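# Move the masking tape roll from desk to wall shelf

## Task

Pick up the roll of masking tape that sits on the desk and set it down on the wall shelf so it stays there without the robot holding it, while every other object remains where it was on its shelf, table or counter, and the robot stays upright and level (a fall or a lean counts as failure).

## Robot and tools

ROBOT. A Hello Robot Stretch 4 with a single arm: an omni-wheel base, a lift that rides up a mast, a telescoping arm reaching forward, a three-joint wrist and a two-finger gripper. It stands about 1.6 m high; the base rim lies within 0.23 m of the base origin. Cameras: head_camera, head_left_camera, head_right_camera (fisheye) and wrist_camera. A loose object may occasionally get nudged by something else in the scene.

FRAMES. Base frame: origin on the floor below the base centre, x ahead, y to the left, z up. hand_pose is reported in this frame and marks a point between the open fingertips; with all wrist joints at zero its axes line up with the base axes. Its printed value may be somewhat off. The odometry frame is the base frame as it was when the scene began; base_odometry comes from wheel turns only (slip shows up as travel), heading in radians from -3.142 to 3.142, left positive.

execute_actions. Arguments: "actions", a list holding exactly one action or nothing (empty = just report state and images), and "cameras", a list of camera names; omitted, null or ["all"] gives every camera, [] gives none, an unknown name rejects the call. One action may contain "base", "joints" or both, plus optional "pace" and "contact_limits"; alternatively it is {"end_of_arm": "enable_torque"} on its own, which revives wrist or gripper motors that shut off, each then holding its current spot. All motions in an action start together; each may finish at its own time; no action runs past 15 s.
- "base": one relative command only, measured from where the last state report placed the base. translate_m: drive straight, metres, forward positive, -2 to 2. strafe_m: slide sideways, metres, left positive, -2 to 2. rotate_rad: spin in place, radians, counter-clockwise (left) positive, -3.2 to 3.2.
- "joints": absolute targets keyed by name (not offsets). lift_m 0 to 1.2 m (tolerance 0.004); arm_m extension 0 to 0.55 m (0.004); wrist_yaw_rad -1.134 to 4.276 (0 points forward, positive turns left, 3.14 is folded back, over 3.4 the arm may obstruct; 0.02); wrist_pitch_rad -1.117 to 4.259 (0 level, 1.57 pointing down; 0.05); wrist_roll_rad -1.117 to 4.259 (0 puts both fingers level, positive turns the gripper clockwise viewed from behind; 0.02); gripper_m -0.038 to 0.141 m, the fingertip gap when empty, negative means fingers pressed together (0.004). A joint target outside its range is clamped and reported; any other bad value or unknown key makes the whole call rejected with no motion.
- "pace": "slow", "default" (if omitted), "fast" or "max". Base linear top speeds 0.1, 0.3, 0.4, 0.6 m/s and turning 1, 2, 3, 4 rad/s respectively; with lift_m above 0.2 these shrink, reaching 0.3 m/s and 1 rad/s at lift_m 1.2.
- "contact_limits": {"arm_m": value}, 0 gentlest to 0.75 firmest, default 0.5; beyond it the arm halts with contact_stop.
Joints or base left out of an action may keep pushing toward an earlier target without the status showing it.

wait: "seconds" 0 to 10; sends nothing new and returns the same report as an empty action.
zoom_image: "camera" plus "region" [x0, y0, x1, y1] in pixels of that camera's latest full image, top-left origin, no larger than 504 by 504. Image sizes: head_camera 420x560, head fisheyes 420x672, wrist_camera 616x392.
finished_scene: "scene" (integer); closes the scene permanently and reports success. Call it only once the tape rests on the shelf by itself and the robot is steady. If a result reports a stop, later calls in that same reply are skipped.

RESULTS. base_status and joint_status: "done"; "off_target" (resting short of target, maybe still pushing); "contact_stop_at_<key>" (blocked, that part may go slack; a slack lift can sag under load, slack wheels may roll); "limit_stop_at_<name>", including limit_stop_at_tilt (lean over 6 degrees, lift, arm and wheels go slack until it eases) and limit_stop_at_own_body (self-collision guard; moving away still works); "time_out"; "torque_fault" (wrist motor overloaded and limp until enable_torque). After a stop the old target is dropped. on_its_own lists what the call did not command; "held at" there is the held target, not the actual position. lidar_m: 12 distances in metres from the base origin, 30-degree sectors, first straight ahead then counter-clockwise (4th left, 7th rear, 10th right); "-" is nothing seen or closer than 0.25 m; sees from about 0.15 m up, may miss glass, thin legs, things behind. wrist_depth_mm: 7x7 grid of median depths, 100 to 2000 mm, row by row from top left; robot body visible. motor_effort: percent of max, positive toward larger joint values, peak in brackets; fixed offsets and noise. For wheel_0, wheel_1, wheel_2 positive turns the base right. A load in a level gripper shifts wrist_pitch_rad effort away from 0. base_tilt in degrees (forward, right positive, about 1.5 degrees fixed bias). If turned_by_wheels and turned_by_imu differ by more than about 0.1 rad, the base likely hit or slipped, and the heading error is roughly their difference. The pictures line names the returned images in order. Camera calibration (K, distortion, T_world_to_cam mapping base frame to camera) is approximate; wrist camera pose error grows with arm extension.

GRASPING. Command gripper_m below the object's width; squeezing harder pulls it toward the wrist, opening pushes it out. Neither the gripper reading nor "done" proves a hold; a firm squeeze (target 0 or more) shows in gripper_m effort. If fingertips jam on a surface, raise the lift. To unfold the wrist at the start, send lift_m 0.4 with wrist_yaw_rad 0 together. Tilting the gripper up (pitch below -0.2) while rolled (roll below -0.4 or above 4) invites self-collision stops.

AVOID. Driving or turning with over 1 kg held and arm_m above 0.2, especially fast; sustained pushes or pulls, worse with a high gripper or high contact limit; pressing the gripper into things during base or arm moves (torque faults); dropping, slamming or knocking objects off furniture; driving onto low obstacles.

Each tool is called after "Request:" as name([rows], argument=value, ...), one row to a line, values as JSON.

## Session

Request:
execute_actions(actions=[])

Scene clock: 0.00 s.
base_odometry: x=+0.000 y=+0.000 heading=+0.000 (m, m, rad; odometry frame)
turned_by_wheels: +0.000 (rad since the last result)
turned_by_imu: +0.000 (rad since the last result)
base_tilt: forward=-0.1 right=-0.2 (deg)
lidar_m: 2.71 2.58 1.98 1.48 1.60 1.69 1.95 1.07 1.14 1.56 2.08 2.17
base_status: not commanded
joint_positions: lift_m=+0.209 arm_m=+0.002 wrist_yaw_rad=+3.163 wrist_pitch_rad=-0.016 wrist_roll_rad=-0.010 gripper_m=+0.057
joint_status: not commanded
motor_effort: lift_m=+18 arm_m=-1 wrist_yaw_rad=+1 wrist_pitch_rad=-6 wrist_roll_rad=+0 gripper_m=-4 wheel_0=+0 wheel_1=+0 wheel_2=+0 (%)
hand_pose: x=-0.1178 y=+0.0811 z=+0.3916 quat_wxyz=(-0.011, +0.008, -0.005, +1.000) (m; base frame)
wrist_depth_mm: - 144 144 - - 1921 1576 / - 106 142 - - 1921 1618 / - 112 142 - - 1983 1499 / 145 132 158 - - 1863 1537 / 215 1756 - - - 1863 1576 / 222 1661 209 1661 212 1708 1499 / 223 1060 1008 158 991 1025 1098
pictures: head_camera, head_left_camera, head_right_camera, wrist_camera
Images, in order (width x height): head_camera 420x560, head_left_camera 420x672, head_right_camera 420x672, wrist_camera 616x392.

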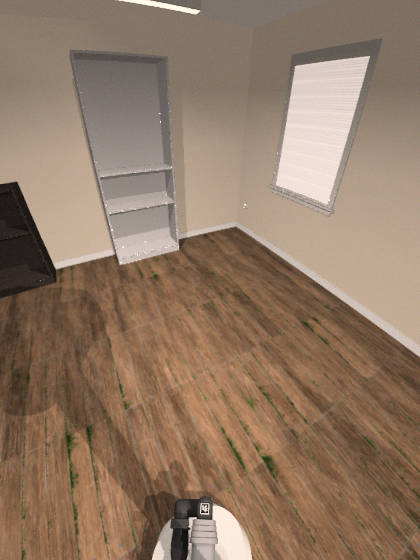

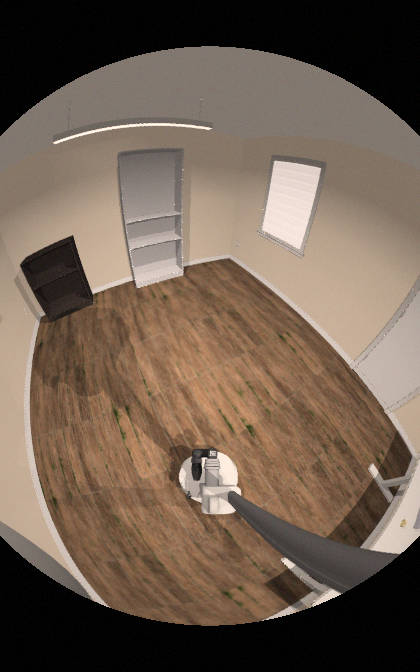

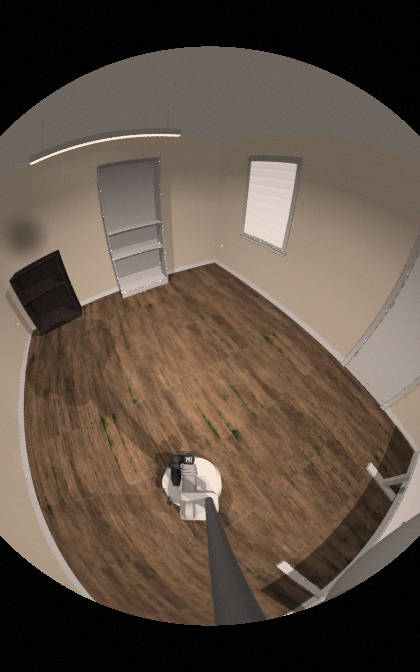

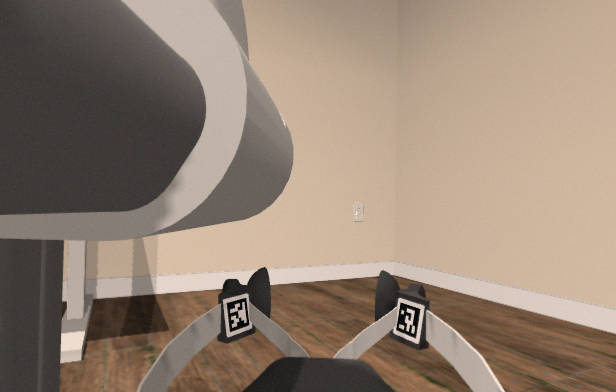

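Request:
execute_actions([
  {"base":{"rotate_rad":-2.3},"joints":{"lift_m":0.9,"wrist_yaw_rad":0,"gripper_m":0.12}},
])

Scene clock: 4.73 s.
base_odometry: x=+0.000 y=+0.000 heading=-2.300 (m, m, rad; odometry frame)
turned_by_wheels: -2.300 (rad since the last result)
turned_by_imu: -2.264 (rad since the last result)
base_tilt: forward=+0.0 right=-0.2 (deg)
lidar_m: 1.02 1.26 2.07 2.09 2.53 2.61 2.68 1.57 1.52 1.62 1.92 1.06
base_status: done
joint_positions: lift_m=+0.900 arm_m=+0.002 wrist_yaw_rad=+0.000 wrist_pitch_rad=-0.016 wrist_roll_rad=-0.010 gripper_m=+0.120
joint_status: all done
motor_effort: lift_m=+21(23) arm_m=-1(1) wrist_yaw_rad=+0(6) wrist_pitch_rad=-7(6) wrist_roll_rad=+0(0) gripper_m=-1(5) wheel_0=-1(5) wheel_1=-1(10) wheel_2=-2(7) (%)
hand_pose: x=+0.4610 y=-0.0873 z=+1.0825 quat_wxyz=(+1.000, -0.005, -0.008, +0.000) (m; base frame)
wrist_depth_mm: - - 1808 1808 1618 1499 1366 / - - 1863 1756 1576 1464 1366 / - - 1921 1708 1576 1464 1366 / - - 1863 1756 1618 1499 1397 / - - 1921 1708 1618 1430 1366 / 1464 1464 206 1537 1576 220 1366 / - 1118 1042 148 946 1078 1366
pictures: head_camera, head_left_camera, head_right_camera, wrist_camera
camera_calibration (this result's frames):
wrist_camera: T_world_to_cam=[[0.0566009, -0.997711, 0.03701, -0.139726], [0.0517966, -0.0340851, -0.998076, 1.1135], [0.997052, 0.058409, 0.0497488, -0.288273], [0, 0, 0, 1]] pos_world=[0.237657, -0.0846151, 1.13087]
Images, in order (width x height): head_camera 420x560, head_left_camera 420x672, head_right_camera 420x672, wrist_camera 616x392.

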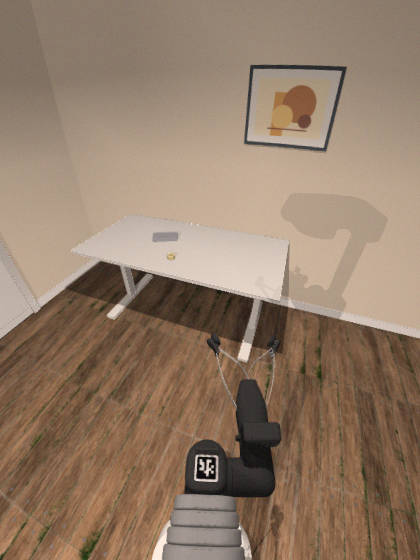

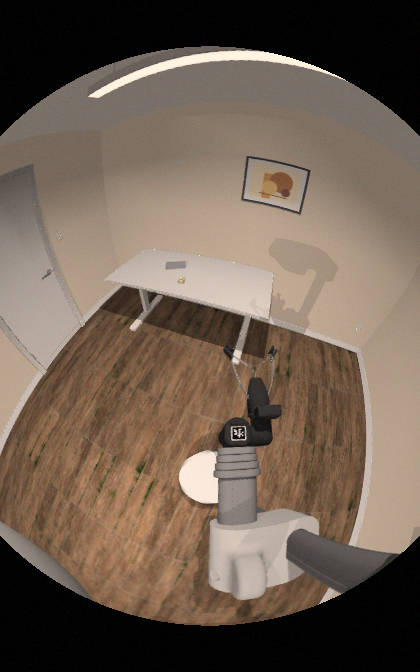

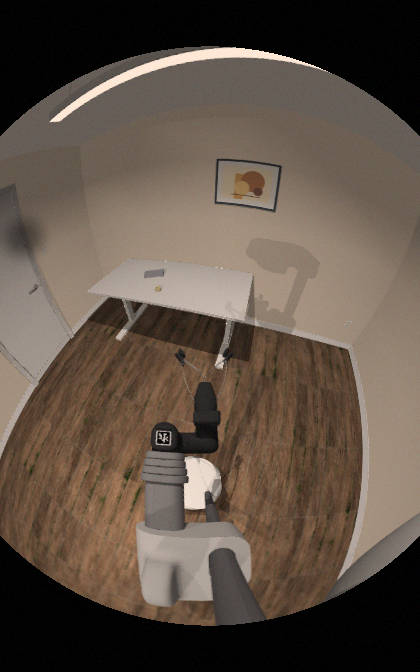

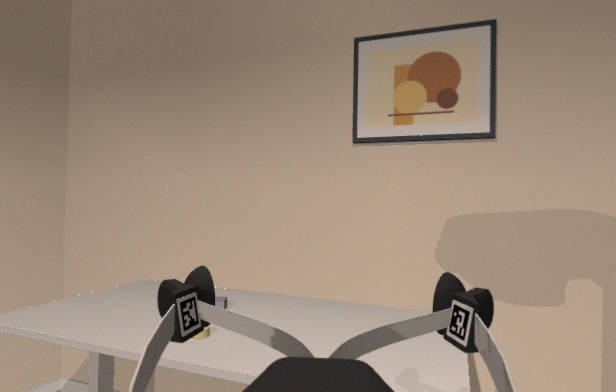

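Request:
execute_actions([
  {"base":{"strafe_m":0.31},"joints":{"wrist_pitch_rad":0.7}},
], cameras=[])

Request:
execute_actions([
  {"base":{"translate_m":0.45}},
], cameras=["head_camera","wrist_camera"])

Scene clock: 11.43 s.
base_odometry: x=+0.231 y=-0.207 heading=-2.300 (m, m, rad; odometry frame)
turned_by_wheels: +0.000 (rad since the last result)
turned_by_imu: +0.000 (rad since the last result)
base_tilt: forward=-0.1 right=-0.2 (deg)
lidar_m: 1.15 1.42 1.80 1.82 2.17 2.50 2.80 1.86 1.74 1.92 2.18 1.14
base_status: done
joint_positions: lift_m=+0.900 arm_m=+0.002 wrist_yaw_rad=+0.000 wrist_pitch_rad=+0.702 wrist_roll_rad=-0.010 gripper_m=+0.120
joint_status: all done
motor_effort: lift_m=+20(21) arm_m=-1(1) wrist_yaw_rad=+1(0) wrist_pitch_rad=-4(5) wrist_roll_rad=+0(0) gripper_m=-2(1) wheel_0=+2(8) wheel_1=+0(9) wheel_2=-1(0) (%)
hand_pose: x=+0.3928 y=-0.0874 z=+0.8918 quat_wxyz=(+0.939, -0.005, +0.344, +0.002) (m; base frame)
wrist_depth_mm: 1756 1281 1160 1160 1138 1118 1118 / 1863 - - 1863 1708 946 866 / 1921 - - - 1921 1756 1618 / 1708 1708 1661 1661 1708 1618 1661 / 1464 1430 1430 1430 1397 1430 1397 / 1255 1255 206 1255 1255 220 1205 / 1118 1078 1118 148 1078 1078 1078
pictures: none
No camera images: the call's "cameras" was empty. Leave "cameras" out to get every camera's image.

Scene clock: 14.40 s.
base_odometry: x=-0.069 y=-0.542 heading=-2.300 (m, m, rad; odometry frame)
turned_by_wheels: +0.000 (rad since the last result)
turned_by_imu: +0.000 (rad since the last result)
base_tilt: forward=+0.0 right=-0.2 (deg)
lidar_m: 0.73 0.90 1.65 1.62 2.01 2.93 2.91 2.09 2.04 2.07 0.82 0.71
base_status: done
joint_positions: lift_m=+0.900 arm_m=+0.002 wrist_yaw_rad=+0.000 wrist_pitch_rad=+0.702 wrist_roll_rad=-0.010 gripper_m=+0.120
joint_status: not commanded
motor_effort: lift_m=+20(20) arm_m=-1(1) wrist_yaw_rad=+1(1) wrist_pitch_rad=-4(4) wrist_roll_rad=+0(0) gripper_m=-1(1) wheel_0=+1(7) wheel_1=-1(5) wheel_2=+2(8) (%)
hand_pose: x=+0.3928 y=-0.0874 z=+0.8918 quat_wxyz=(+0.939, -0.005, +0.344, +0.002) (m; base frame)
wrist_depth_mm: 1576 1160 1160 1138 1118 1078 1060 / 866 854 854 842 842 820 820 / 1756 1308 707 676 668 676 654 / 1661 1661 1708 1618 1499 569 554 / 1464 1430 1430 1430 1430 1430 1042 / 1255 1255 206 1229 1229 220 1205 / 1118 1078 1118 148 1078 1060 1078
pictures: head_camera, wrist_camera
camera_calibration (this result's frames):
wrist_camera: T_world_to_cam=[[0.0668372, -0.997722, -0.0091598, -0.091722], [-0.6173, -0.0341369, -0.785987, 1.00033], [0.783883, 0.0581875, -0.618176, 0.468534], [0, 0, 0, 1]] pos_world=[0.256361, -0.0846276, 1.07505]
Images, in order (width x height): head_camera 420x560, wrist_camera 616x392.

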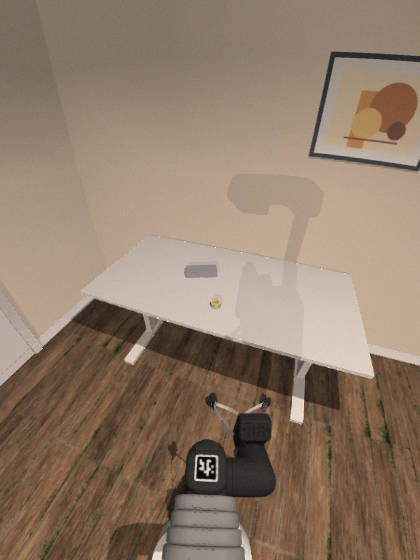

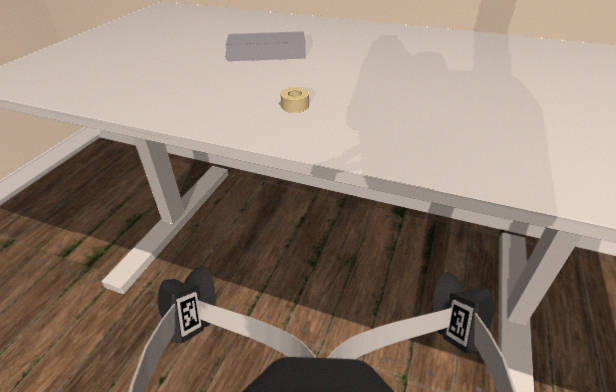

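Request:
execute_actions([
  {"base":{"strafe_m":0.06},"joints":{"arm_m":0.4,"lift_m":0.85}},
], cameras=["head_camera","wrist_camera"])

Scene clock: 20.13 s.
base_odometry: x=-0.024 y=-0.582 heading=-2.300 (m, m, rad; odometry frame)
turned_by_wheels: +0.000 (rad since the last result)
turned_by_imu: +0.000 (rad since the last result)
base_tilt: forward=-0.1 right=-0.2 (deg)
lidar_m: 0.76 0.90 1.59 1.61 1.98 2.91 2.90 2.12 2.10 2.14 0.83 0.74
base_status: done
joint_positions: lift_m=+0.850 arm_m=+0.399 wrist_yaw_rad=+0.000 wrist_pitch_rad=+0.702 wrist_roll_rad=-0.010 gripper_m=+0.120
joint_status: all done
motor_effort: lift_m=+15(20) arm_m=+6(4) wrist_yaw_rad=+1(2) wrist_pitch_rad=-4(5) wrist_roll_rad=+0(0) gripper_m=+0(0) wheel_0=+1(2) wheel_1=-1(7) wheel_2=+1(2) (%)
hand_pose: x=+0.7902 y=-0.0874 z=+0.8422 quat_wxyz=(+0.939, -0.005, +0.344, +0.002) (m; base frame)
wrist_depth_mm: 1281 1008 976 931 854 809 750 / 741 732 699 676 715 715 715 / 585 585 574 574 569 569 569 / 488 484 480 477 477 477 469 / 413 413 410 397 407 404 402 / 387 357 206 357 355 219 349 / 1060 1008 327 148 307 307 312
pictures: head_camera, wrist_camera
camera_calibration (this result's frames):
wrist_camera: T_world_to_cam=[[0.0668957, -0.997718, -0.00916212, -0.118764], [-0.617327, -0.0341734, -0.785964, 1.20665], [0.783857, 0.0582336, -0.618205, 0.12647], [0, 0, 0, 1]] pos_world=[0.653711, -0.0846226, 1.02548]
Images, in order (width x height): head_camera 420x560, wrist_camera 616x392.

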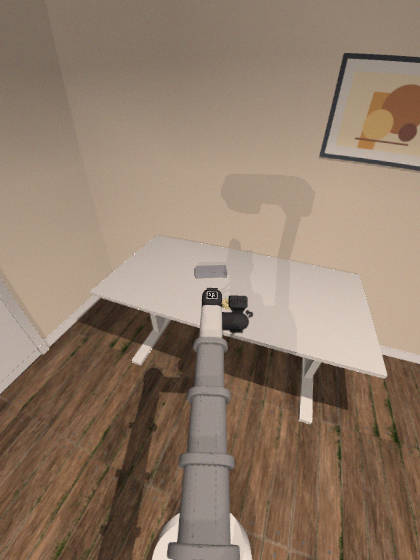

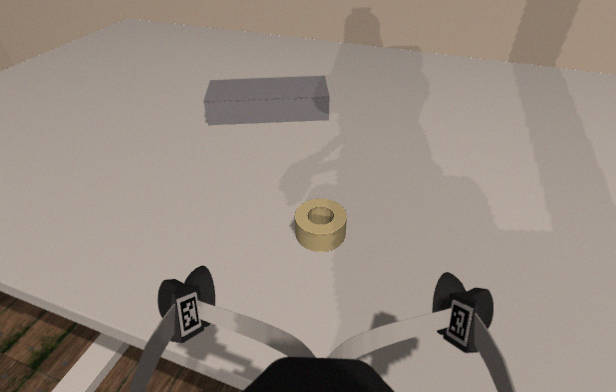

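Request:
execute_actions([
  {"base":{"translate_m":0.06},"joints":{"arm_m":0.5,"lift_m":0.81}},
], cameras=[])

Request:
execute_actions([
  {"joints":{"lift_m":0.77},"pace":"slow"},
], cameras=["wrist_camera"])

Scene clock: 23.43 s.
base_odometry: x=-0.064 y=-0.627 heading=-2.300 (m, m, rad; odometry frame)
turned_by_wheels: +0.000 (rad since the last result)
turned_by_imu: -0.001 (rad since the last result)
base_tilt: forward=-0.1 right=-0.2 (deg)
lidar_m: 0.67 0.85 1.55 1.59 1.94 2.95 2.97 2.16 2.08 2.17 0.80 0.68
base_status: done
joint_positions: lift_m=+0.810 arm_m=+0.499 wrist_yaw_rad=+0.000 wrist_pitch_rad=+0.702 wrist_roll_rad=-0.010 gripper_m=+0.120
joint_status: all done
motor_effort: lift_m=+15(15) arm_m=+6(4) wrist_yaw_rad=+1(1) wrist_pitch_rad=-5(5) wrist_roll_rad=+0(0) gripper_m=-1(1) wheel_0=-1(5) wheel_1=-1(4) wheel_2=+0(8) (%)
hand_pose: x=+0.8902 y=-0.0874 z=+0.8022 quat_wxyz=(+0.939, -0.005, +0.344, +0.002) (m; base frame)
wrist_depth_mm: 1008 866 809 768 723 668 627 / 647 640 634 634 621 621 621 / 508 504 455 462 500 492 492 / 421 418 418 415 410 413 410 / 359 357 357 353 351 351 351 / 314 312 206 301 309 220 306 / 278 271 274 147 268 267 272
pictures: none
No camera images: the call's "cameras" was empty. Leave "cameras" out to get every camera's image.

Scene clock: 24.60 s.
base_odometry: x=-0.064 y=-0.627 heading=-2.300 (m, m, rad; odometry frame)
turned_by_wheels: +0.000 (rad since the last result)
turned_by_imu: +0.000 (rad since the last result)
base_tilt: forward=+0.0 right=-0.2 (deg)
lidar_m: 0.68 0.82 1.55 1.57 1.92 2.95 3.01 2.14 2.13 2.14 0.78 0.67
base_status: not commanded
joint_positions: lift_m=+0.770 arm_m=+0.499 wrist_yaw_rad=+0.000 wrist_pitch_rad=+0.702 wrist_roll_rad=-0.010 gripper_m=+0.120
joint_status: all done
motor_effort: lift_m=+15(14) arm_m=+6(6) wrist_yaw_rad=+1(1) wrist_pitch_rad=-5(5) wrist_roll_rad=+0(0) gripper_m=-1(0) wheel_0=-1(1) wheel_1=-1(0) wheel_2=+0(0) (%)
hand_pose: x=+0.8902 y=-0.0874 z=+0.7622 quat_wxyz=(+0.939, -0.005, +0.344, +0.002) (m; base frame)
wrist_depth_mm: 750 732 715 715 683 661 621 / 549 539 442 462 530 525 521 / 433 433 427 424 424 418 418 / 359 357 357 355 353 349 349 / 309 304 304 301 301 298 300 / 267 265 206 238 256 219 260 / 235 231 236 148 228 228 232
pictures: wrist_camera
camera_calibration (this result's frames):
wrist_camera: T_world_to_cam=[[0.0669262, -0.997716, -0.00917153, -0.126201], [-0.617436, -0.034193, -0.785878, 1.20553], [0.783769, 0.0582586, -0.618314, -0.0012345], [0, 0, 0, 1]] pos_world=[0.75375, -0.08462, 0.945478]
Images, in order (width x height): wrist_camera 616x392.

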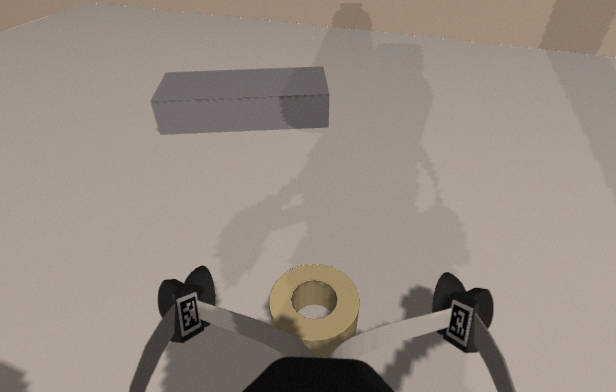

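Request:
execute_actions([
  {"joints":{"lift_m":0.752,"arm_m":0.51},"pace":"slow"},
], cameras=["wrist_camera"])

Request:
execute_actions([
  {"joints":{"gripper_m":0.02}},
], cameras=["wrist_camera"])

Request:
execute_actions([
  {"joints":{"lift_m":0.85}},
], cameras=["wrist_camera"])

Scene clock: 27.60 s.
base_odometry: x=-0.064 y=-0.627 heading=-2.300 (m, m, rad; odometry frame)
turned_by_wheels: +0.000 (rad since the last result)
turned_by_imu: +0.000 (rad since the last result)
base_tilt: forward=+0.0 right=-0.1 (deg)
lidar_m: 0.69 0.84 1.57 1.58 1.93 2.93 3.00 2.17 2.14 2.14 0.76 0.66
base_status: not commanded
joint_positions: lift_m=+0.752 arm_m=+0.509 wrist_yaw_rad=+0.000 wrist_pitch_rad=+0.701 wrist_roll_rad=-0.010 gripper_m=+0.120
joint_status: all done
motor_effort: lift_m=+14(15) arm_m=+6(5) wrist_yaw_rad=+1(1) wrist_pitch_rad=-3(5) wrist_roll_rad=+0(0) gripper_m=-1(3) wheel_0=-1(1) wheel_1=-1(1) wheel_2=+0(0) (%)
hand_pose: x=+0.9001 y=-0.0874 z=+0.7444 quat_wxyz=(+0.939, -0.005, +0.344, +0.002) (m; base frame)
wrist_depth_mm: 691 683 676 661 668 627 609 / 508 480 410 424 496 492 484 / 399 399 397 394 392 389 389 / 329 330 327 325 324 322 324 / 282 281 281 278 278 277 274 / 246 245 206 217 237 219 241 / 218 214 216 147 211 210 215
pictures: wrist_camera
camera_calibration (this result's frames):
wrist_camera: T_world_to_cam=[[0.0666567, -0.997734, -0.00914199, -0.12687], [-0.617099, -0.0340239, -0.786149, 1.19754], [0.784057, 0.0580436, -0.617969, -0.0205751], [0, 0, 0, 1]] pos_world=[0.763592, -0.084643, 0.927574]
Images, in order (width x height): wrist_camera 616x392.

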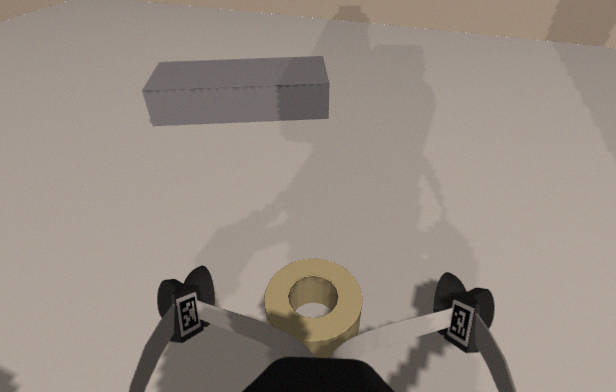

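Scene clock: 29.47 s.
base_odometry: x=-0.064 y=-0.627 heading=-2.300 (m, m, rad; odometry frame)
turned_by_wheels: +0.000 (rad since the last result)
turned_by_imu: +0.000 (rad since the last result)
base_tilt: forward=+0.0 right=-0.2 (deg)
lidar_m: 0.67 0.85 1.58 1.56 1.92 2.97 3.03 2.17 2.14 2.16 0.76 0.68
base_status: not commanded
joint_positions: lift_m=+0.752 arm_m=+0.509 wrist_yaw_rad=+0.000 wrist_pitch_rad=+0.702 wrist_roll_rad=-0.010 gripper_m=+0.020
joint_status: all done
motor_effort: lift_m=+15(14) arm_m=+6(6) wrist_yaw_rad=+2(1) wrist_pitch_rad=-5(5) wrist_roll_rad=+0(0) gripper_m=-16(18) wheel_0=-1(1) wheel_1=-1(1) wheel_2=+0(0) (%)
hand_pose: x=+0.9001 y=-0.0875 z=+0.7442 quat_wxyz=(+0.939, -0.005, +0.344, +0.002) (m; base frame)
wrist_depth_mm: 691 683 676 661 654 634 609 / 508 477 407 418 488 484 484 / 399 397 397 392 389 387 384 / 330 327 327 327 324 322 320 / 281 282 279 278 277 276 273 / 245 244 195 217 204 240 241 / 216 211 211 189 206 170 213
pictures: wrist_camera
camera_calibration (this result's frames):
wrist_camera: T_world_to_cam=[[0.0666248, -0.997736, -0.00916502, -0.126833], [-0.61737, -0.034006, -0.785938, 1.19755], [0.783847, 0.0580211, -0.618238, -0.0202719], [0, 0, 0, 1]] pos_world=[0.76367, -0.0846454, 0.927503]
Images, in order (width x height): wrist_camera 616x392.

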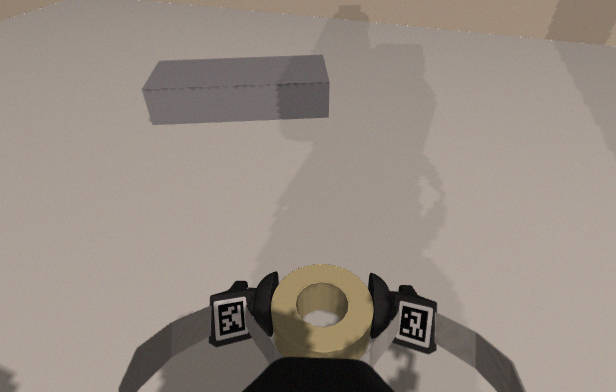

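Scene clock: 30.90 s.
base_odometry: x=-0.064 y=-0.627 heading=-2.300 (m, m, rad; odometry frame)
turned_by_wheels: +0.000 (rad since the last result)
turned_by_imu: +0.000 (rad since the last result)
base_tilt: forward=+0.0 right=-0.2 (deg)
lidar_m: 0.68 0.83 1.56 1.57 1.91 2.97 2.97 2.16 2.09 2.16 0.78 0.67
base_status: not commanded
joint_positions: lift_m=+0.850 arm_m=+0.509 wrist_yaw_rad=+0.000 wrist_pitch_rad=+0.702 wrist_roll_rad=-0.010 gripper_m=+0.020
joint_status: all done
motor_effort: lift_m=+21(21) arm_m=+6(6) wrist_yaw_rad=+2(1) wrist_pitch_rad=-5(5) wrist_roll_rad=+0(0) gripper_m=-17(18) wheel_0=-1(1) wheel_1=+0(1) wheel_2=+0(0) (%)
hand_pose: x=+0.9001 y=-0.0875 z=+0.8417 quat_wxyz=(+0.939, -0.005, +0.344, +0.002) (m; base frame)
wrist_depth_mm: 1025 904 842 778 715 661 621 / 741 723 732 732 715 691 661 / 585 580 500 517 569 569 559 / 484 480 462 473 469 473 466 / 415 410 410 407 404 402 402 / 357 359 195 216 203 351 351 / 319 310 309 188 300 171 312
pictures: wrist_camera
camera_calibration (this result's frames):
wrist_camera: T_world_to_cam=[[0.0666231, -0.997736, -0.00917864, -0.125924], [-0.61753, -0.0340061, -0.785812, 1.27413], [0.783721, 0.0580213, -0.618398, 0.0402304], [0, 0, 0, 1]] pos_world=[0.763672, -0.0846454, 1.02495]
Images, in order (width x height): wrist_camera 616x392.

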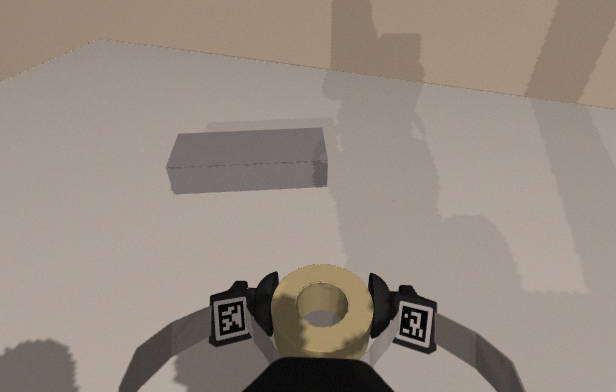

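Held. Look at the remaining wall.

Request:
execute_actions([
  {"joints":{"arm_m":0.0},"base":{"translate_m":-0.3}},
], cameras=[])

Request:
execute_actions([
  {"base":{"rotate_rad":-2.2}},
])

Scene clock: 35.07 s.
base_odometry: x=+0.136 y=-0.403 heading=-2.300 (m, m, rad; odometry frame)
turned_by_wheels: +0.000 (rad since the last result)
turned_by_imu: +0.000 (rad since the last result)
base_tilt: forward=-0.1 right=-0.2 (deg)
lidar_m: 0.96 1.18 1.65 1.70 2.04 2.69 2.66 2.05 1.93 2.07 1.98 0.96
base_status: done
joint_positions: lift_m=+0.850 arm_m=+0.003 wrist_yaw_rad=+0.000 wrist_pitch_rad=+0.702 wrist_roll_rad=-0.010 gripper_m=+0.020
joint_status: all done
joint sent to its limit — the command would take arm_m past its lower limit, so that joint was sent only as far as its limit.
motor_effort: lift_m=+21(21) arm_m=-6(9) wrist_yaw_rad=+2(2) wrist_pitch_rad=-6(6) wrist_roll_rad=+0(0) gripper_m=-15(18) wheel_0=+2(2) wheel_1=+1(4) wheel_2=-2(9) (%)
hand_pose: x=+0.3936 y=-0.0875 z=+0.8416 quat_wxyz=(+0.939, -0.005, +0.344, +0.002) (m; base frame)
wrist_depth_mm: 1576 1008 976 976 976 946 946 / 1708 - 1863 1708 798 750 707 / 1808 1983 1863 1863 1708 1576 1397 / 1618 1576 1618 1618 1576 1537 1499 / 1397 1366 1397 1366 1336 1308 1336 / 1205 1229 194 217 203 1160 1160 / 1042 1042 1025 189 991 171 1025
pictures: none
No camera images: the call's "cameras" was empty. Leave "cameras" out to get every camera's image.

Scene clock: 37.43 s.
base_odometry: x=+0.136 y=-0.403 heading=+1.783 (m, m, rad; odometry frame)
turned_by_wheels: -2.200 (rad since the last result)
turned_by_imu: -2.165 (rad since the last result)
base_tilt: forward=+0.0 right=-0.2 (deg)
lidar_m: 1.91 2.01 2.08 0.97 0.97 1.10 1.65 1.66 1.94 2.70 2.66 2.12
base_status: done
joint_positions: lift_m=+0.850 arm_m=+0.003 wrist_yaw_rad=+0.000 wrist_pitch_rad=+0.702 wrist_roll_rad=-0.010 gripper_m=+0.020
joint_status: not commanded
motor_effort: lift_m=+21(20) arm_m=-6(6) wrist_yaw_rad=+1(0) wrist_pitch_rad=-5(6) wrist_roll_rad=+0(0) gripper_m=-16(17) wheel_0=+0(5) wheel_1=-2(4) wheel_2=-1(5) (%)
hand_pose: x=+0.3936 y=-0.0874 z=+0.8416 quat_wxyz=(+0.939, -0.005, +0.344, +0.002) (m; base frame)
wrist_depth_mm: 1537 1661 1756 1808 1921 - - / 1708 1808 1921 - - - - / 1808 1808 1921 1921 1921 1808 1863 / 1661 1576 1618 1576 1576 1537 1618 / 1397 1336 1366 1366 1397 1366 1366 / 1205 1182 195 216 204 1160 1182 / 1060 1042 1042 189 1025 171 1060
pictures: head_camera, head_left_camera, head_right_camera, wrist_camera
camera_calibration (this result's frames):
wrist_camera: T_world_to_cam=[[0.0667831, -0.997725, -0.00919665, -0.092195], [-0.617764, -0.0341087, -0.785624, 0.96128], [0.783523, 0.0581478, -0.618636, 0.43741], [0, 0, 0, 1]] pos_world=[0.25728, -0.0846317, 1.02495]
Images, in order (width x height): head_camera 420x560, head_left_camera 420x672, head_right_camera 420x672, wrist_camera 616x392.

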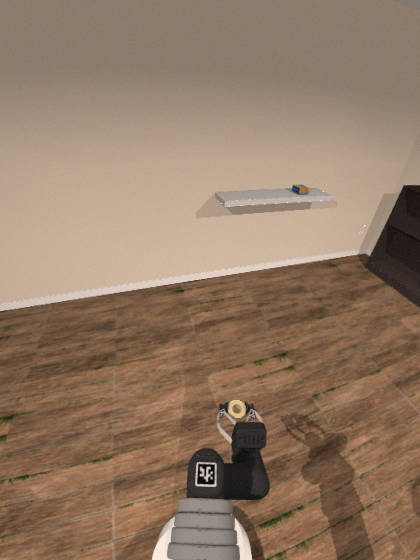

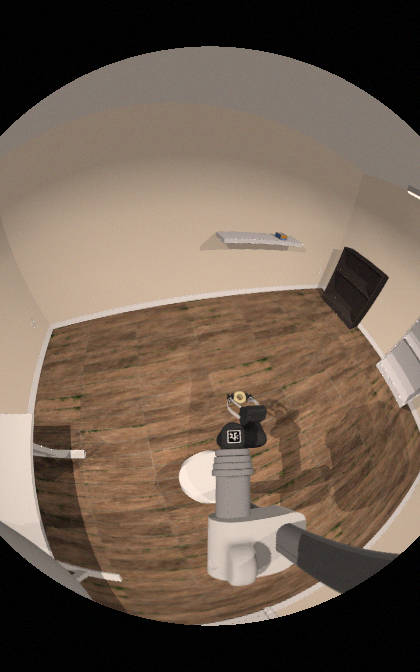

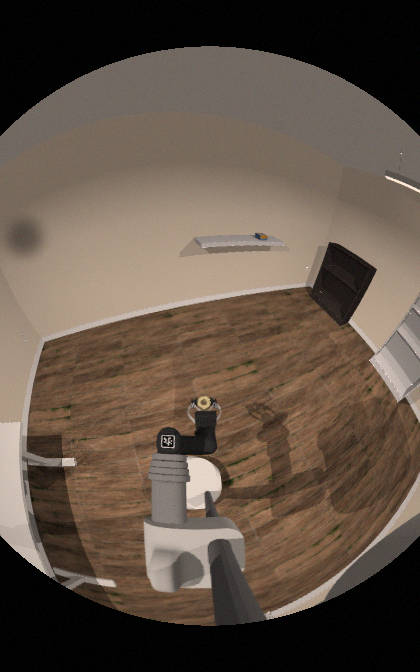

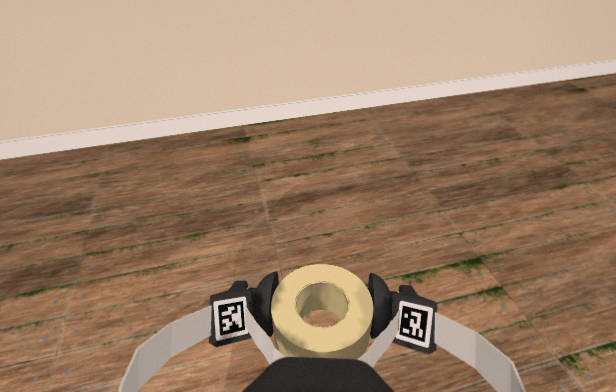

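Request:
execute_actions([
  {"base":{"strafe_m":-0.25},"joints":{"lift_m":1.05}},
], cameras=[])

Request:
execute_actions([
  {"base":{"translate_m":1.1},"pace":"fast"},
], cameras=["head_camera","wrist_camera"])

Scene clock: 42.33 s.
base_odometry: x=+0.380 y=-0.351 heading=+1.783 (m, m, rad; odometry frame)
turned_by_wheels: +0.000 (rad since the last result)
turned_by_imu: +0.000 (rad since the last result)
base_tilt: forward=-0.1 right=-0.2 (deg)
lidar_m: 1.94 2.10 2.39 1.20 1.20 1.40 1.60 1.63 1.84 2.42 2.42 2.26
base_status: done
joint_positions: lift_m=+1.050 arm_m=+0.002 wrist_yaw_rad=+0.000 wrist_pitch_rad=+0.702 wrist_roll_rad=-0.010 gripper_m=+0.020
joint_status: all done
motor_effort: lift_m=+21(24) arm_m=-6(6) wrist_yaw_rad=+1(1) wrist_pitch_rad=-6(6) wrist_roll_rad=+0(0) gripper_m=-15(17) wheel_0=+1(8) wheel_1=+2(7) wheel_2=+0(1) (%)
hand_pose: x=+0.3936 y=-0.0874 z=+1.0416 quat_wxyz=(+0.939, -0.005, +0.344, +0.002) (m; base frame)
wrist_depth_mm: 1618 1756 1756 1863 - - - / 1756 1863 1921 - - - - / 1921 - - - - - - / 1921 1921 1921 1921 1983 1921 1863 / 1661 1618 1661 1618 1576 1618 1618 / 1397 1430 195 216 203 1397 1366 / 1281 1229 1229 189 1205 171 1255
pictures: none
No camera images: the call's "cameras" was empty. Leave "cameras" out to get every camera's image.

Scene clock: 47.00 s.
base_odometry: x=+0.149 y=+0.725 heading=+1.783 (m, m, rad; odometry frame)
turned_by_wheels: +0.000 (rad since the last result)
turned_by_imu: +0.000 (rad since the last result)
base_tilt: forward=-0.1 right=-0.1 (deg)
lidar_m: 0.81 1.06 1.21 2.02 1.65 1.77 2.68 2.66 2.56 2.24 2.06 0.98
base_status: done
joint_positions: lift_m=+1.050 arm_m=+0.002 wrist_yaw_rad=+0.000 wrist_pitch_rad=+0.702 wrist_roll_rad=-0.010 gripper_m=+0.020
joint_status: not commanded
motor_effort: lift_m=+21(21) arm_m=-6(6) wrist_yaw_rad=+1(1) wrist_pitch_rad=-6(6) wrist_roll_rad=+0(0) gripper_m=-16(18) wheel_0=+0(1) wheel_1=+1(3) wheel_2=+0(8) (%)
hand_pose: x=+0.3936 y=-0.0874 z=+1.0416 quat_wxyz=(+0.939, -0.005, +0.344, +0.002) (m; base frame)
wrist_depth_mm: 741 778 809 820 866 842 778 / 798 842 661 691 715 1098 1160 / 866 931 991 1060 1138 1229 1308 / 946 1025 1078 1160 1281 1366 1499 / 1078 1138 1229 1308 1499 1499 1661 / 1182 1308 194 216 204 1430 1397 / 1255 1229 1229 189 1205 171 1281
pictures: head_camera, wrist_camera
camera_calibration (this result's frames):
wrist_camera: T_world_to_cam=[[0.0667493, -0.997727, -0.00919628, -0.0903478], [-0.61776, -0.0340877, -0.785627, 1.11839], [0.783528, 0.0581211, -0.618632, 0.561161], [0, 0, 0, 1]] pos_world=[0.25724, -0.0846345, 1.22496]
Images, in order (width x height): head_camera 420x560, wrist_camera 616x392.

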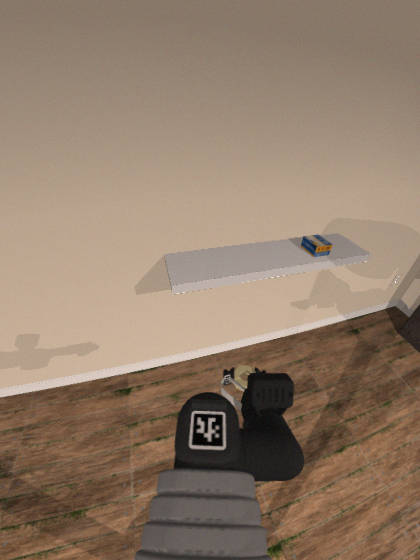

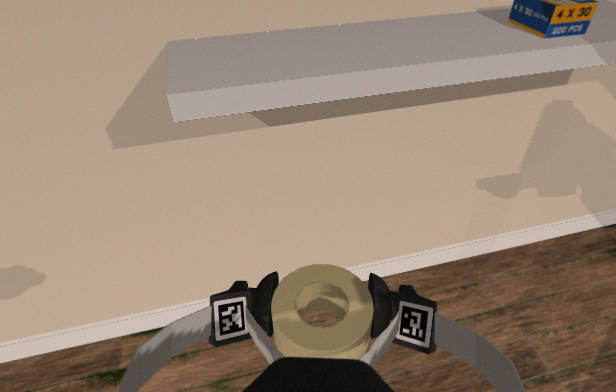

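Request:
execute_actions([
  {"joints":{"lift_m":1.12,"arm_m":0.4}},
], cameras=["head_camera","wrist_camera"])

Scene clock: 51.10 s.
base_odometry: x=+0.149 y=+0.725 heading=+1.783 (m, m, rad; odometry frame)
turned_by_wheels: +0.000 (rad since the last result)
turned_by_imu: +0.000 (rad since the last result)
base_tilt: forward=+0.0 right=-0.2 (deg)
lidar_m: 0.82 1.06 1.22 1.98 1.64 1.78 2.69 2.67 2.56 2.23 2.08 0.99
base_status: not commanded
joint_positions: lift_m=+1.120 arm_m=+0.399 wrist_yaw_rad=+0.000 wrist_pitch_rad=+0.702 wrist_roll_rad=-0.010 gripper_m=+0.020
joint_status: all done
motor_effort: lift_m=+21(21) arm_m=+6(6) wrist_yaw_rad=+1(1) wrist_pitch_rad=-5(6) wrist_roll_rad=+0(0) gripper_m=-20(17) wheel_0=+0(0) wheel_1=+1(1) wheel_2=+0(0) (%)
hand_pose: x=+0.7901 y=-0.0874 z=+1.1117 quat_wxyz=(+0.939, -0.005, +0.344, +0.002) (m; base frame)
wrist_depth_mm: 418 439 462 488 517 554 585 / 452 480 500 535 574 615 661 / 496 521 554 591 603 634 597 / 535 530 525 525 525 517 517 / 585 452 449 449 449 455 484 / 654 397 194 218 204 1098 1255 / 750 379 931 188 1182 171 1308
pictures: head_camera, wrist_camera
camera_calibration (this result's frames):
wrist_camera: T_world_to_cam=[[0.0669065, -0.997717, -0.00918034, -0.116277], [-0.617568, -0.0341837, -0.785774, 1.41837], [0.783667, 0.0582429, -0.618445, 0.293502], [0, 0, 0, 1]] pos_world=[0.653709, -0.0846215, 1.29496]
Images, in order (width x height): head_camera 420x560, wrist_camera 616x392.

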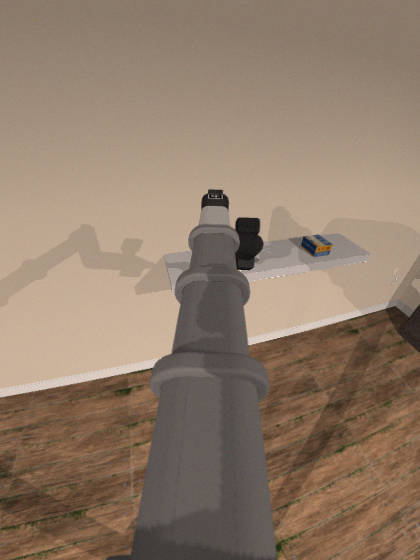

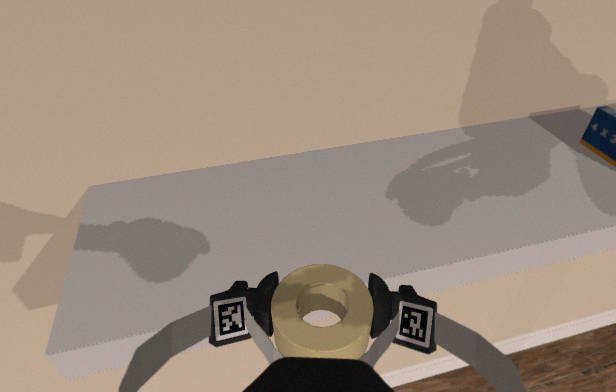

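Request:
execute_actions([
  {"base":{"translate_m":0.15},"joints":{"lift_m":1.04,"arm_m":0.5}},
], cameras=[])

Request:
execute_actions([
  {"joints":{"lift_m":1.002},"pace":"slow"},
], cameras=["wrist_camera"])

Scene clock: 54.67 s.
base_odometry: x=+0.117 y=+0.871 heading=+1.783 (m, m, rad; odometry frame)
turned_by_wheels: +0.000 (rad since the last result)
turned_by_imu: +0.000 (rad since the last result)
base_tilt: forward=+0.0 right=-0.2 (deg)
lidar_m: 0.67 0.85 1.06 1.77 1.71 1.81 2.83 2.80 2.48 2.07 2.04 0.82
base_status: done
joint_positions: lift_m=+1.040 arm_m=+0.499 wrist_yaw_rad=+0.000 wrist_pitch_rad=+0.702 wrist_roll_rad=-0.010 gripper_m=+0.020
joint_status: all done
motor_effort: lift_m=+15(17) arm_m=+6(6) wrist_yaw_rad=+1(2) wrist_pitch_rad=-5(6) wrist_roll_rad=+0(0) gripper_m=-17(18) wheel_0=+1(7) wheel_1=+1(6) wheel_2=+1(8) (%)
hand_pose: x=+0.8901 y=-0.0874 z=+1.0321 quat_wxyz=(+0.939, -0.005, +0.344, +0.002) (m; base frame)
wrist_depth_mm: 216 227 238 252 268 285 301 / 234 246 262 277 294 315 336 / 255 270 287 306 329 355 382 / 279 297 319 345 373 387 397 / 309 329 340 345 343 342 342 / 304 301 194 217 204 298 298 / 271 262 262 189 255 170 264
pictures: none
No camera images: the call's "cameras" was empty. Leave "cameras" out to get every camera's image.

Scene clock: 55.83 s.
base_odometry: x=+0.117 y=+0.871 heading=+1.783 (m, m, rad; odometry frame)
turned_by_wheels: +0.000 (rad since the last result)
turned_by_imu: +0.000 (rad since the last result)
base_tilt: forward=+0.0 right=-0.2 (deg)
lidar_m: 0.65 0.91 1.06 1.74 1.70 1.81 2.83 2.82 2.47 2.06 2.04 0.83
base_status: not commanded
joint_positions: lift_m=+1.002 arm_m=+0.499 wrist_yaw_rad=+0.000 wrist_pitch_rad=+0.702 wrist_roll_rad=-0.010 gripper_m=+0.020
joint_status: all done
motor_effort: lift_m=+15(16) arm_m=+6(6) wrist_yaw_rad=+1(1) wrist_pitch_rad=-5(5) wrist_roll_rad=+0(0) gripper_m=-18(19) wheel_0=+1(1) wheel_1=+1(1) wheel_2=+1(1) (%)
hand_pose: x=+0.8901 y=-0.0874 z=+0.9941 quat_wxyz=(+0.939, -0.005, +0.344, +0.002) (m; base frame)
wrist_depth_mm: 216 227 239 253 268 285 301 / 234 246 260 277 296 317 338 / 254 270 287 306 330 355 377 / 279 298 319 332 342 340 338 / 294 296 296 293 293 291 290 / 260 258 194 217 204 254 254 / 230 224 224 189 217 171 226
pictures: wrist_camera
camera_calibration (this result's frames):
wrist_camera: T_world_to_cam=[[0.0669025, -0.997717, -0.00919112, -0.124032], [-0.617695, -0.0341821, -0.785675, 1.38777], [0.783567, 0.0582409, -0.618571, 0.142674], [0, 0, 0, 1]] pos_world=[0.753722, -0.0846217, 1.17745]
Images, in order (width x height): wrist_camera 616x392.

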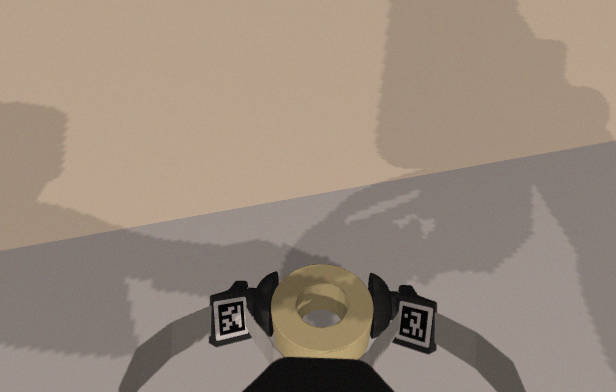

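About 1 cm left (293 vs 278).

Request:
execute_actions([
  {"joints":{"lift_m":0.993},"pace":"slow"},
], cameras=[])

Request:
execute_actions([
  {"joints":{"gripper_m":0.11}},
], cameras=[])

Request:
execute_actions([
  {"joints":{"lift_m":1.05}},
], cameras=[])

Request:
execute_actions([
  {"joints":{"arm_m":0.2}},
], cameras=["wrist_camera"])

Scene clock: 59.03 s.
base_odometry: x=+0.117 y=+0.871 heading=+1.783 (m, m, rad; odometry frame)
turned_by_wheels: +0.000 (rad since the last result)
turned_by_imu: +0.000 (rad since the last result)
base_tilt: forward=+0.0 right=-0.2 (deg)
lidar_m: 0.66 0.87 1.05 1.74 1.71 1.80 2.85 2.83 2.52 2.06 2.02 0.82
base_status: not commanded
joint_positions: lift_m=+0.993 arm_m=+0.499 wrist_yaw_rad=+0.000 wrist_pitch_rad=+0.702 wrist_roll_rad=-0.010 gripper_m=+0.020
joint_status: all done
motor_effort: lift_m=+15(15) arm_m=+6(6) wrist_yaw_rad=+1(1) wrist_pitch_rad=-5(5) wrist_roll_rad=+0(0) gripper_m=-16(18) wheel_0=+1(1) wheel_1=+1(1) wheel_2=+1(1) (%)
hand_pose: x=+0.8901 y=-0.0874 z=+0.9851 quat_wxyz=(+0.939, -0.005, +0.344, +0.002) (m; base frame)
wrist_depth_mm: 215 227 239 253 267 285 298 / 234 246 260 277 296 315 338 / 254 270 286 309 330 355 373 / 278 298 312 325 330 325 325 / 287 283 283 283 281 281 278 / 248 248 194 216 204 245 243 / 220 215 214 188 208 171 216
pictures: none
No camera images: the call's "cameras" was empty. Leave "cameras" out to get every camera's image.

Scene clock: 60.77 s.
base_odometry: x=+0.117 y=+0.871 heading=+1.783 (m, m, rad; odometry frame)
turned_by_wheels: +0.000 (rad since the last result)
turned_by_imu: +0.000 (rad since the last result)
base_tilt: forward=-0.1 right=-0.2 (deg)
lidar_m: 0.64 0.87 1.06 1.76 1.74 1.78 2.83 2.81 2.48 2.05 2.03 0.83
base_status: not commanded
joint_positions: lift_m=+0.993 arm_m=+0.499 wrist_yaw_rad=+0.000 wrist_pitch_rad=+0.702 wrist_roll_rad=-0.010 gripper_m=+0.110
joint_status: all done
motor_effort: lift_m=+15(15) arm_m=+6(6) wrist_yaw_rad=+1(0) wrist_pitch_rad=-6(5) wrist_roll_rad=+0(0) gripper_m=-1(15) wheel_0=+1(1) wheel_1=+1(1) wheel_2=+1(1) (%)
hand_pose: x=+0.8901 y=-0.0874 z=+0.9851 quat_wxyz=(+0.939, -0.005, +0.344, +0.002) (m; base frame)
wrist_depth_mm: 216 227 239 253 268 285 301 / 234 247 260 276 296 317 336 / 254 270 287 307 332 355 373 / 281 298 314 325 329 327 325 / 286 283 283 283 281 281 279 / 249 248 206 227 220 237 245 / 221 216 220 151 213 212 216
pictures: none
No camera images: the call's "cameras" was empty. Leave "cameras" out to get every camera's image.

Scene clock: 61.93 s.
base_odometry: x=+0.117 y=+0.871 heading=+1.783 (m, m, rad; odometry frame)
turned_by_wheels: +0.000 (rad since the last result)
turned_by_imu: +0.000 (rad since the last result)
base_tilt: forward=+0.0 right=-0.1 (deg)
lidar_m: 0.65 0.91 1.06 1.77 1.73 1.80 2.81 2.84 2.48 2.04 2.03 0.81
base_status: not commanded
joint_positions: lift_m=+1.050 arm_m=+0.499 wrist_yaw_rad=+0.000 wrist_pitch_rad=+0.702 wrist_roll_rad=-0.010 gripper_m=+0.110
joint_status: all done
motor_effort: lift_m=+21(22) arm_m=+6(6) wrist_yaw_rad=+1(0) wrist_pitch_rad=-5(5) wrist_roll_rad=+0(0) gripper_m=-1(1) wheel_0=+1(1) wheel_1=+1(1) wheel_2=+1(1) (%)
hand_pose: x=+0.8901 y=-0.0874 z=+1.0416 quat_wxyz=(+0.939, -0.005, +0.344, +0.002) (m; base frame)
wrist_depth_mm: 216 226 238 253 268 283 300 / 234 246 262 277 296 319 336 / 255 271 287 307 330 355 382 / 279 300 319 345 375 394 413 / 310 332 349 359 355 351 353 / 315 314 206 314 310 301 309 / 279 272 277 152 270 270 274
pictures: none
No camera images: the call's "cameras" was empty. Leave "cameras" out to get every camera's image.

Scene clock: 63.93 s.
base_odometry: x=+0.117 y=+0.871 heading=+1.783 (m, m, rad; odometry frame)
turned_by_wheels: +0.000 (rad since the last result)
turned_by_imu: +0.000 (rad since the last result)
base_tilt: forward=-0.1 right=-0.2 (deg)
lidar_m: 0.67 0.88 1.06 1.74 1.72 1.81 2.83 2.81 2.47 2.06 2.05 0.82
base_status: not commanded
joint_positions: lift_m=+1.050 arm_m=+0.201 wrist_yaw_rad=+0.000 wrist_pitch_rad=+0.702 wrist_roll_rad=-0.010 gripper_m=+0.110
joint_status: all done
motor_effort: lift_m=+21(21) arm_m=-6(6) wrist_yaw_rad=+1(0) wrist_pitch_rad=-5(5) wrist_roll_rad=+0(1) gripper_m=-2(3) wheel_0=+1(1) wheel_1=+1(1) wheel_2=+1(1) (%)
hand_pose: x=+0.5922 y=-0.0874 z=+1.0416 quat_wxyz=(+0.939, -0.005, +0.344, +0.002) (m; base frame)
wrist_depth_mm: 459 480 504 535 564 603 640 / 496 521 549 580 597 621 603 / 535 512 508 484 500 500 500 / 574 424 421 424 433 445 707 / 621 375 394 831 904 1008 1118 / 723 788 206 960 1008 1138 1336 / 820 904 1025 151 1229 1229 1229
pictures: wrist_camera
camera_calibration (this result's frames):
wrist_camera: T_world_to_cam=[[0.0666803, -0.997732, -0.0091842, -0.103594], [-0.617622, -0.0340441, -0.785738, 1.24114], [0.783643, 0.0580656, -0.618491, 0.405317], [0, 0, 0, 1]] pos_world=[0.455839, -0.0846405, 1.22494]
Images, in order (width x height): wrist_camera 616x392.

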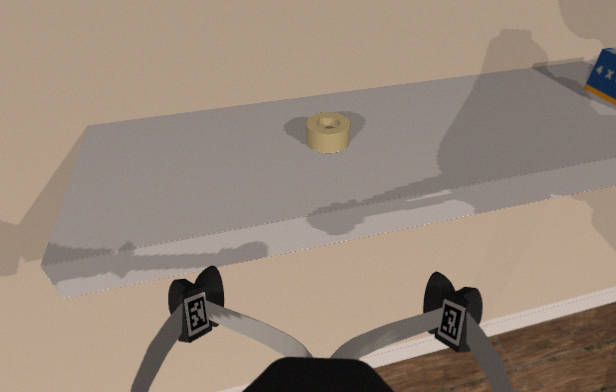

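Request:
finished_scene(scene=1)

The scene is finished: the task was done.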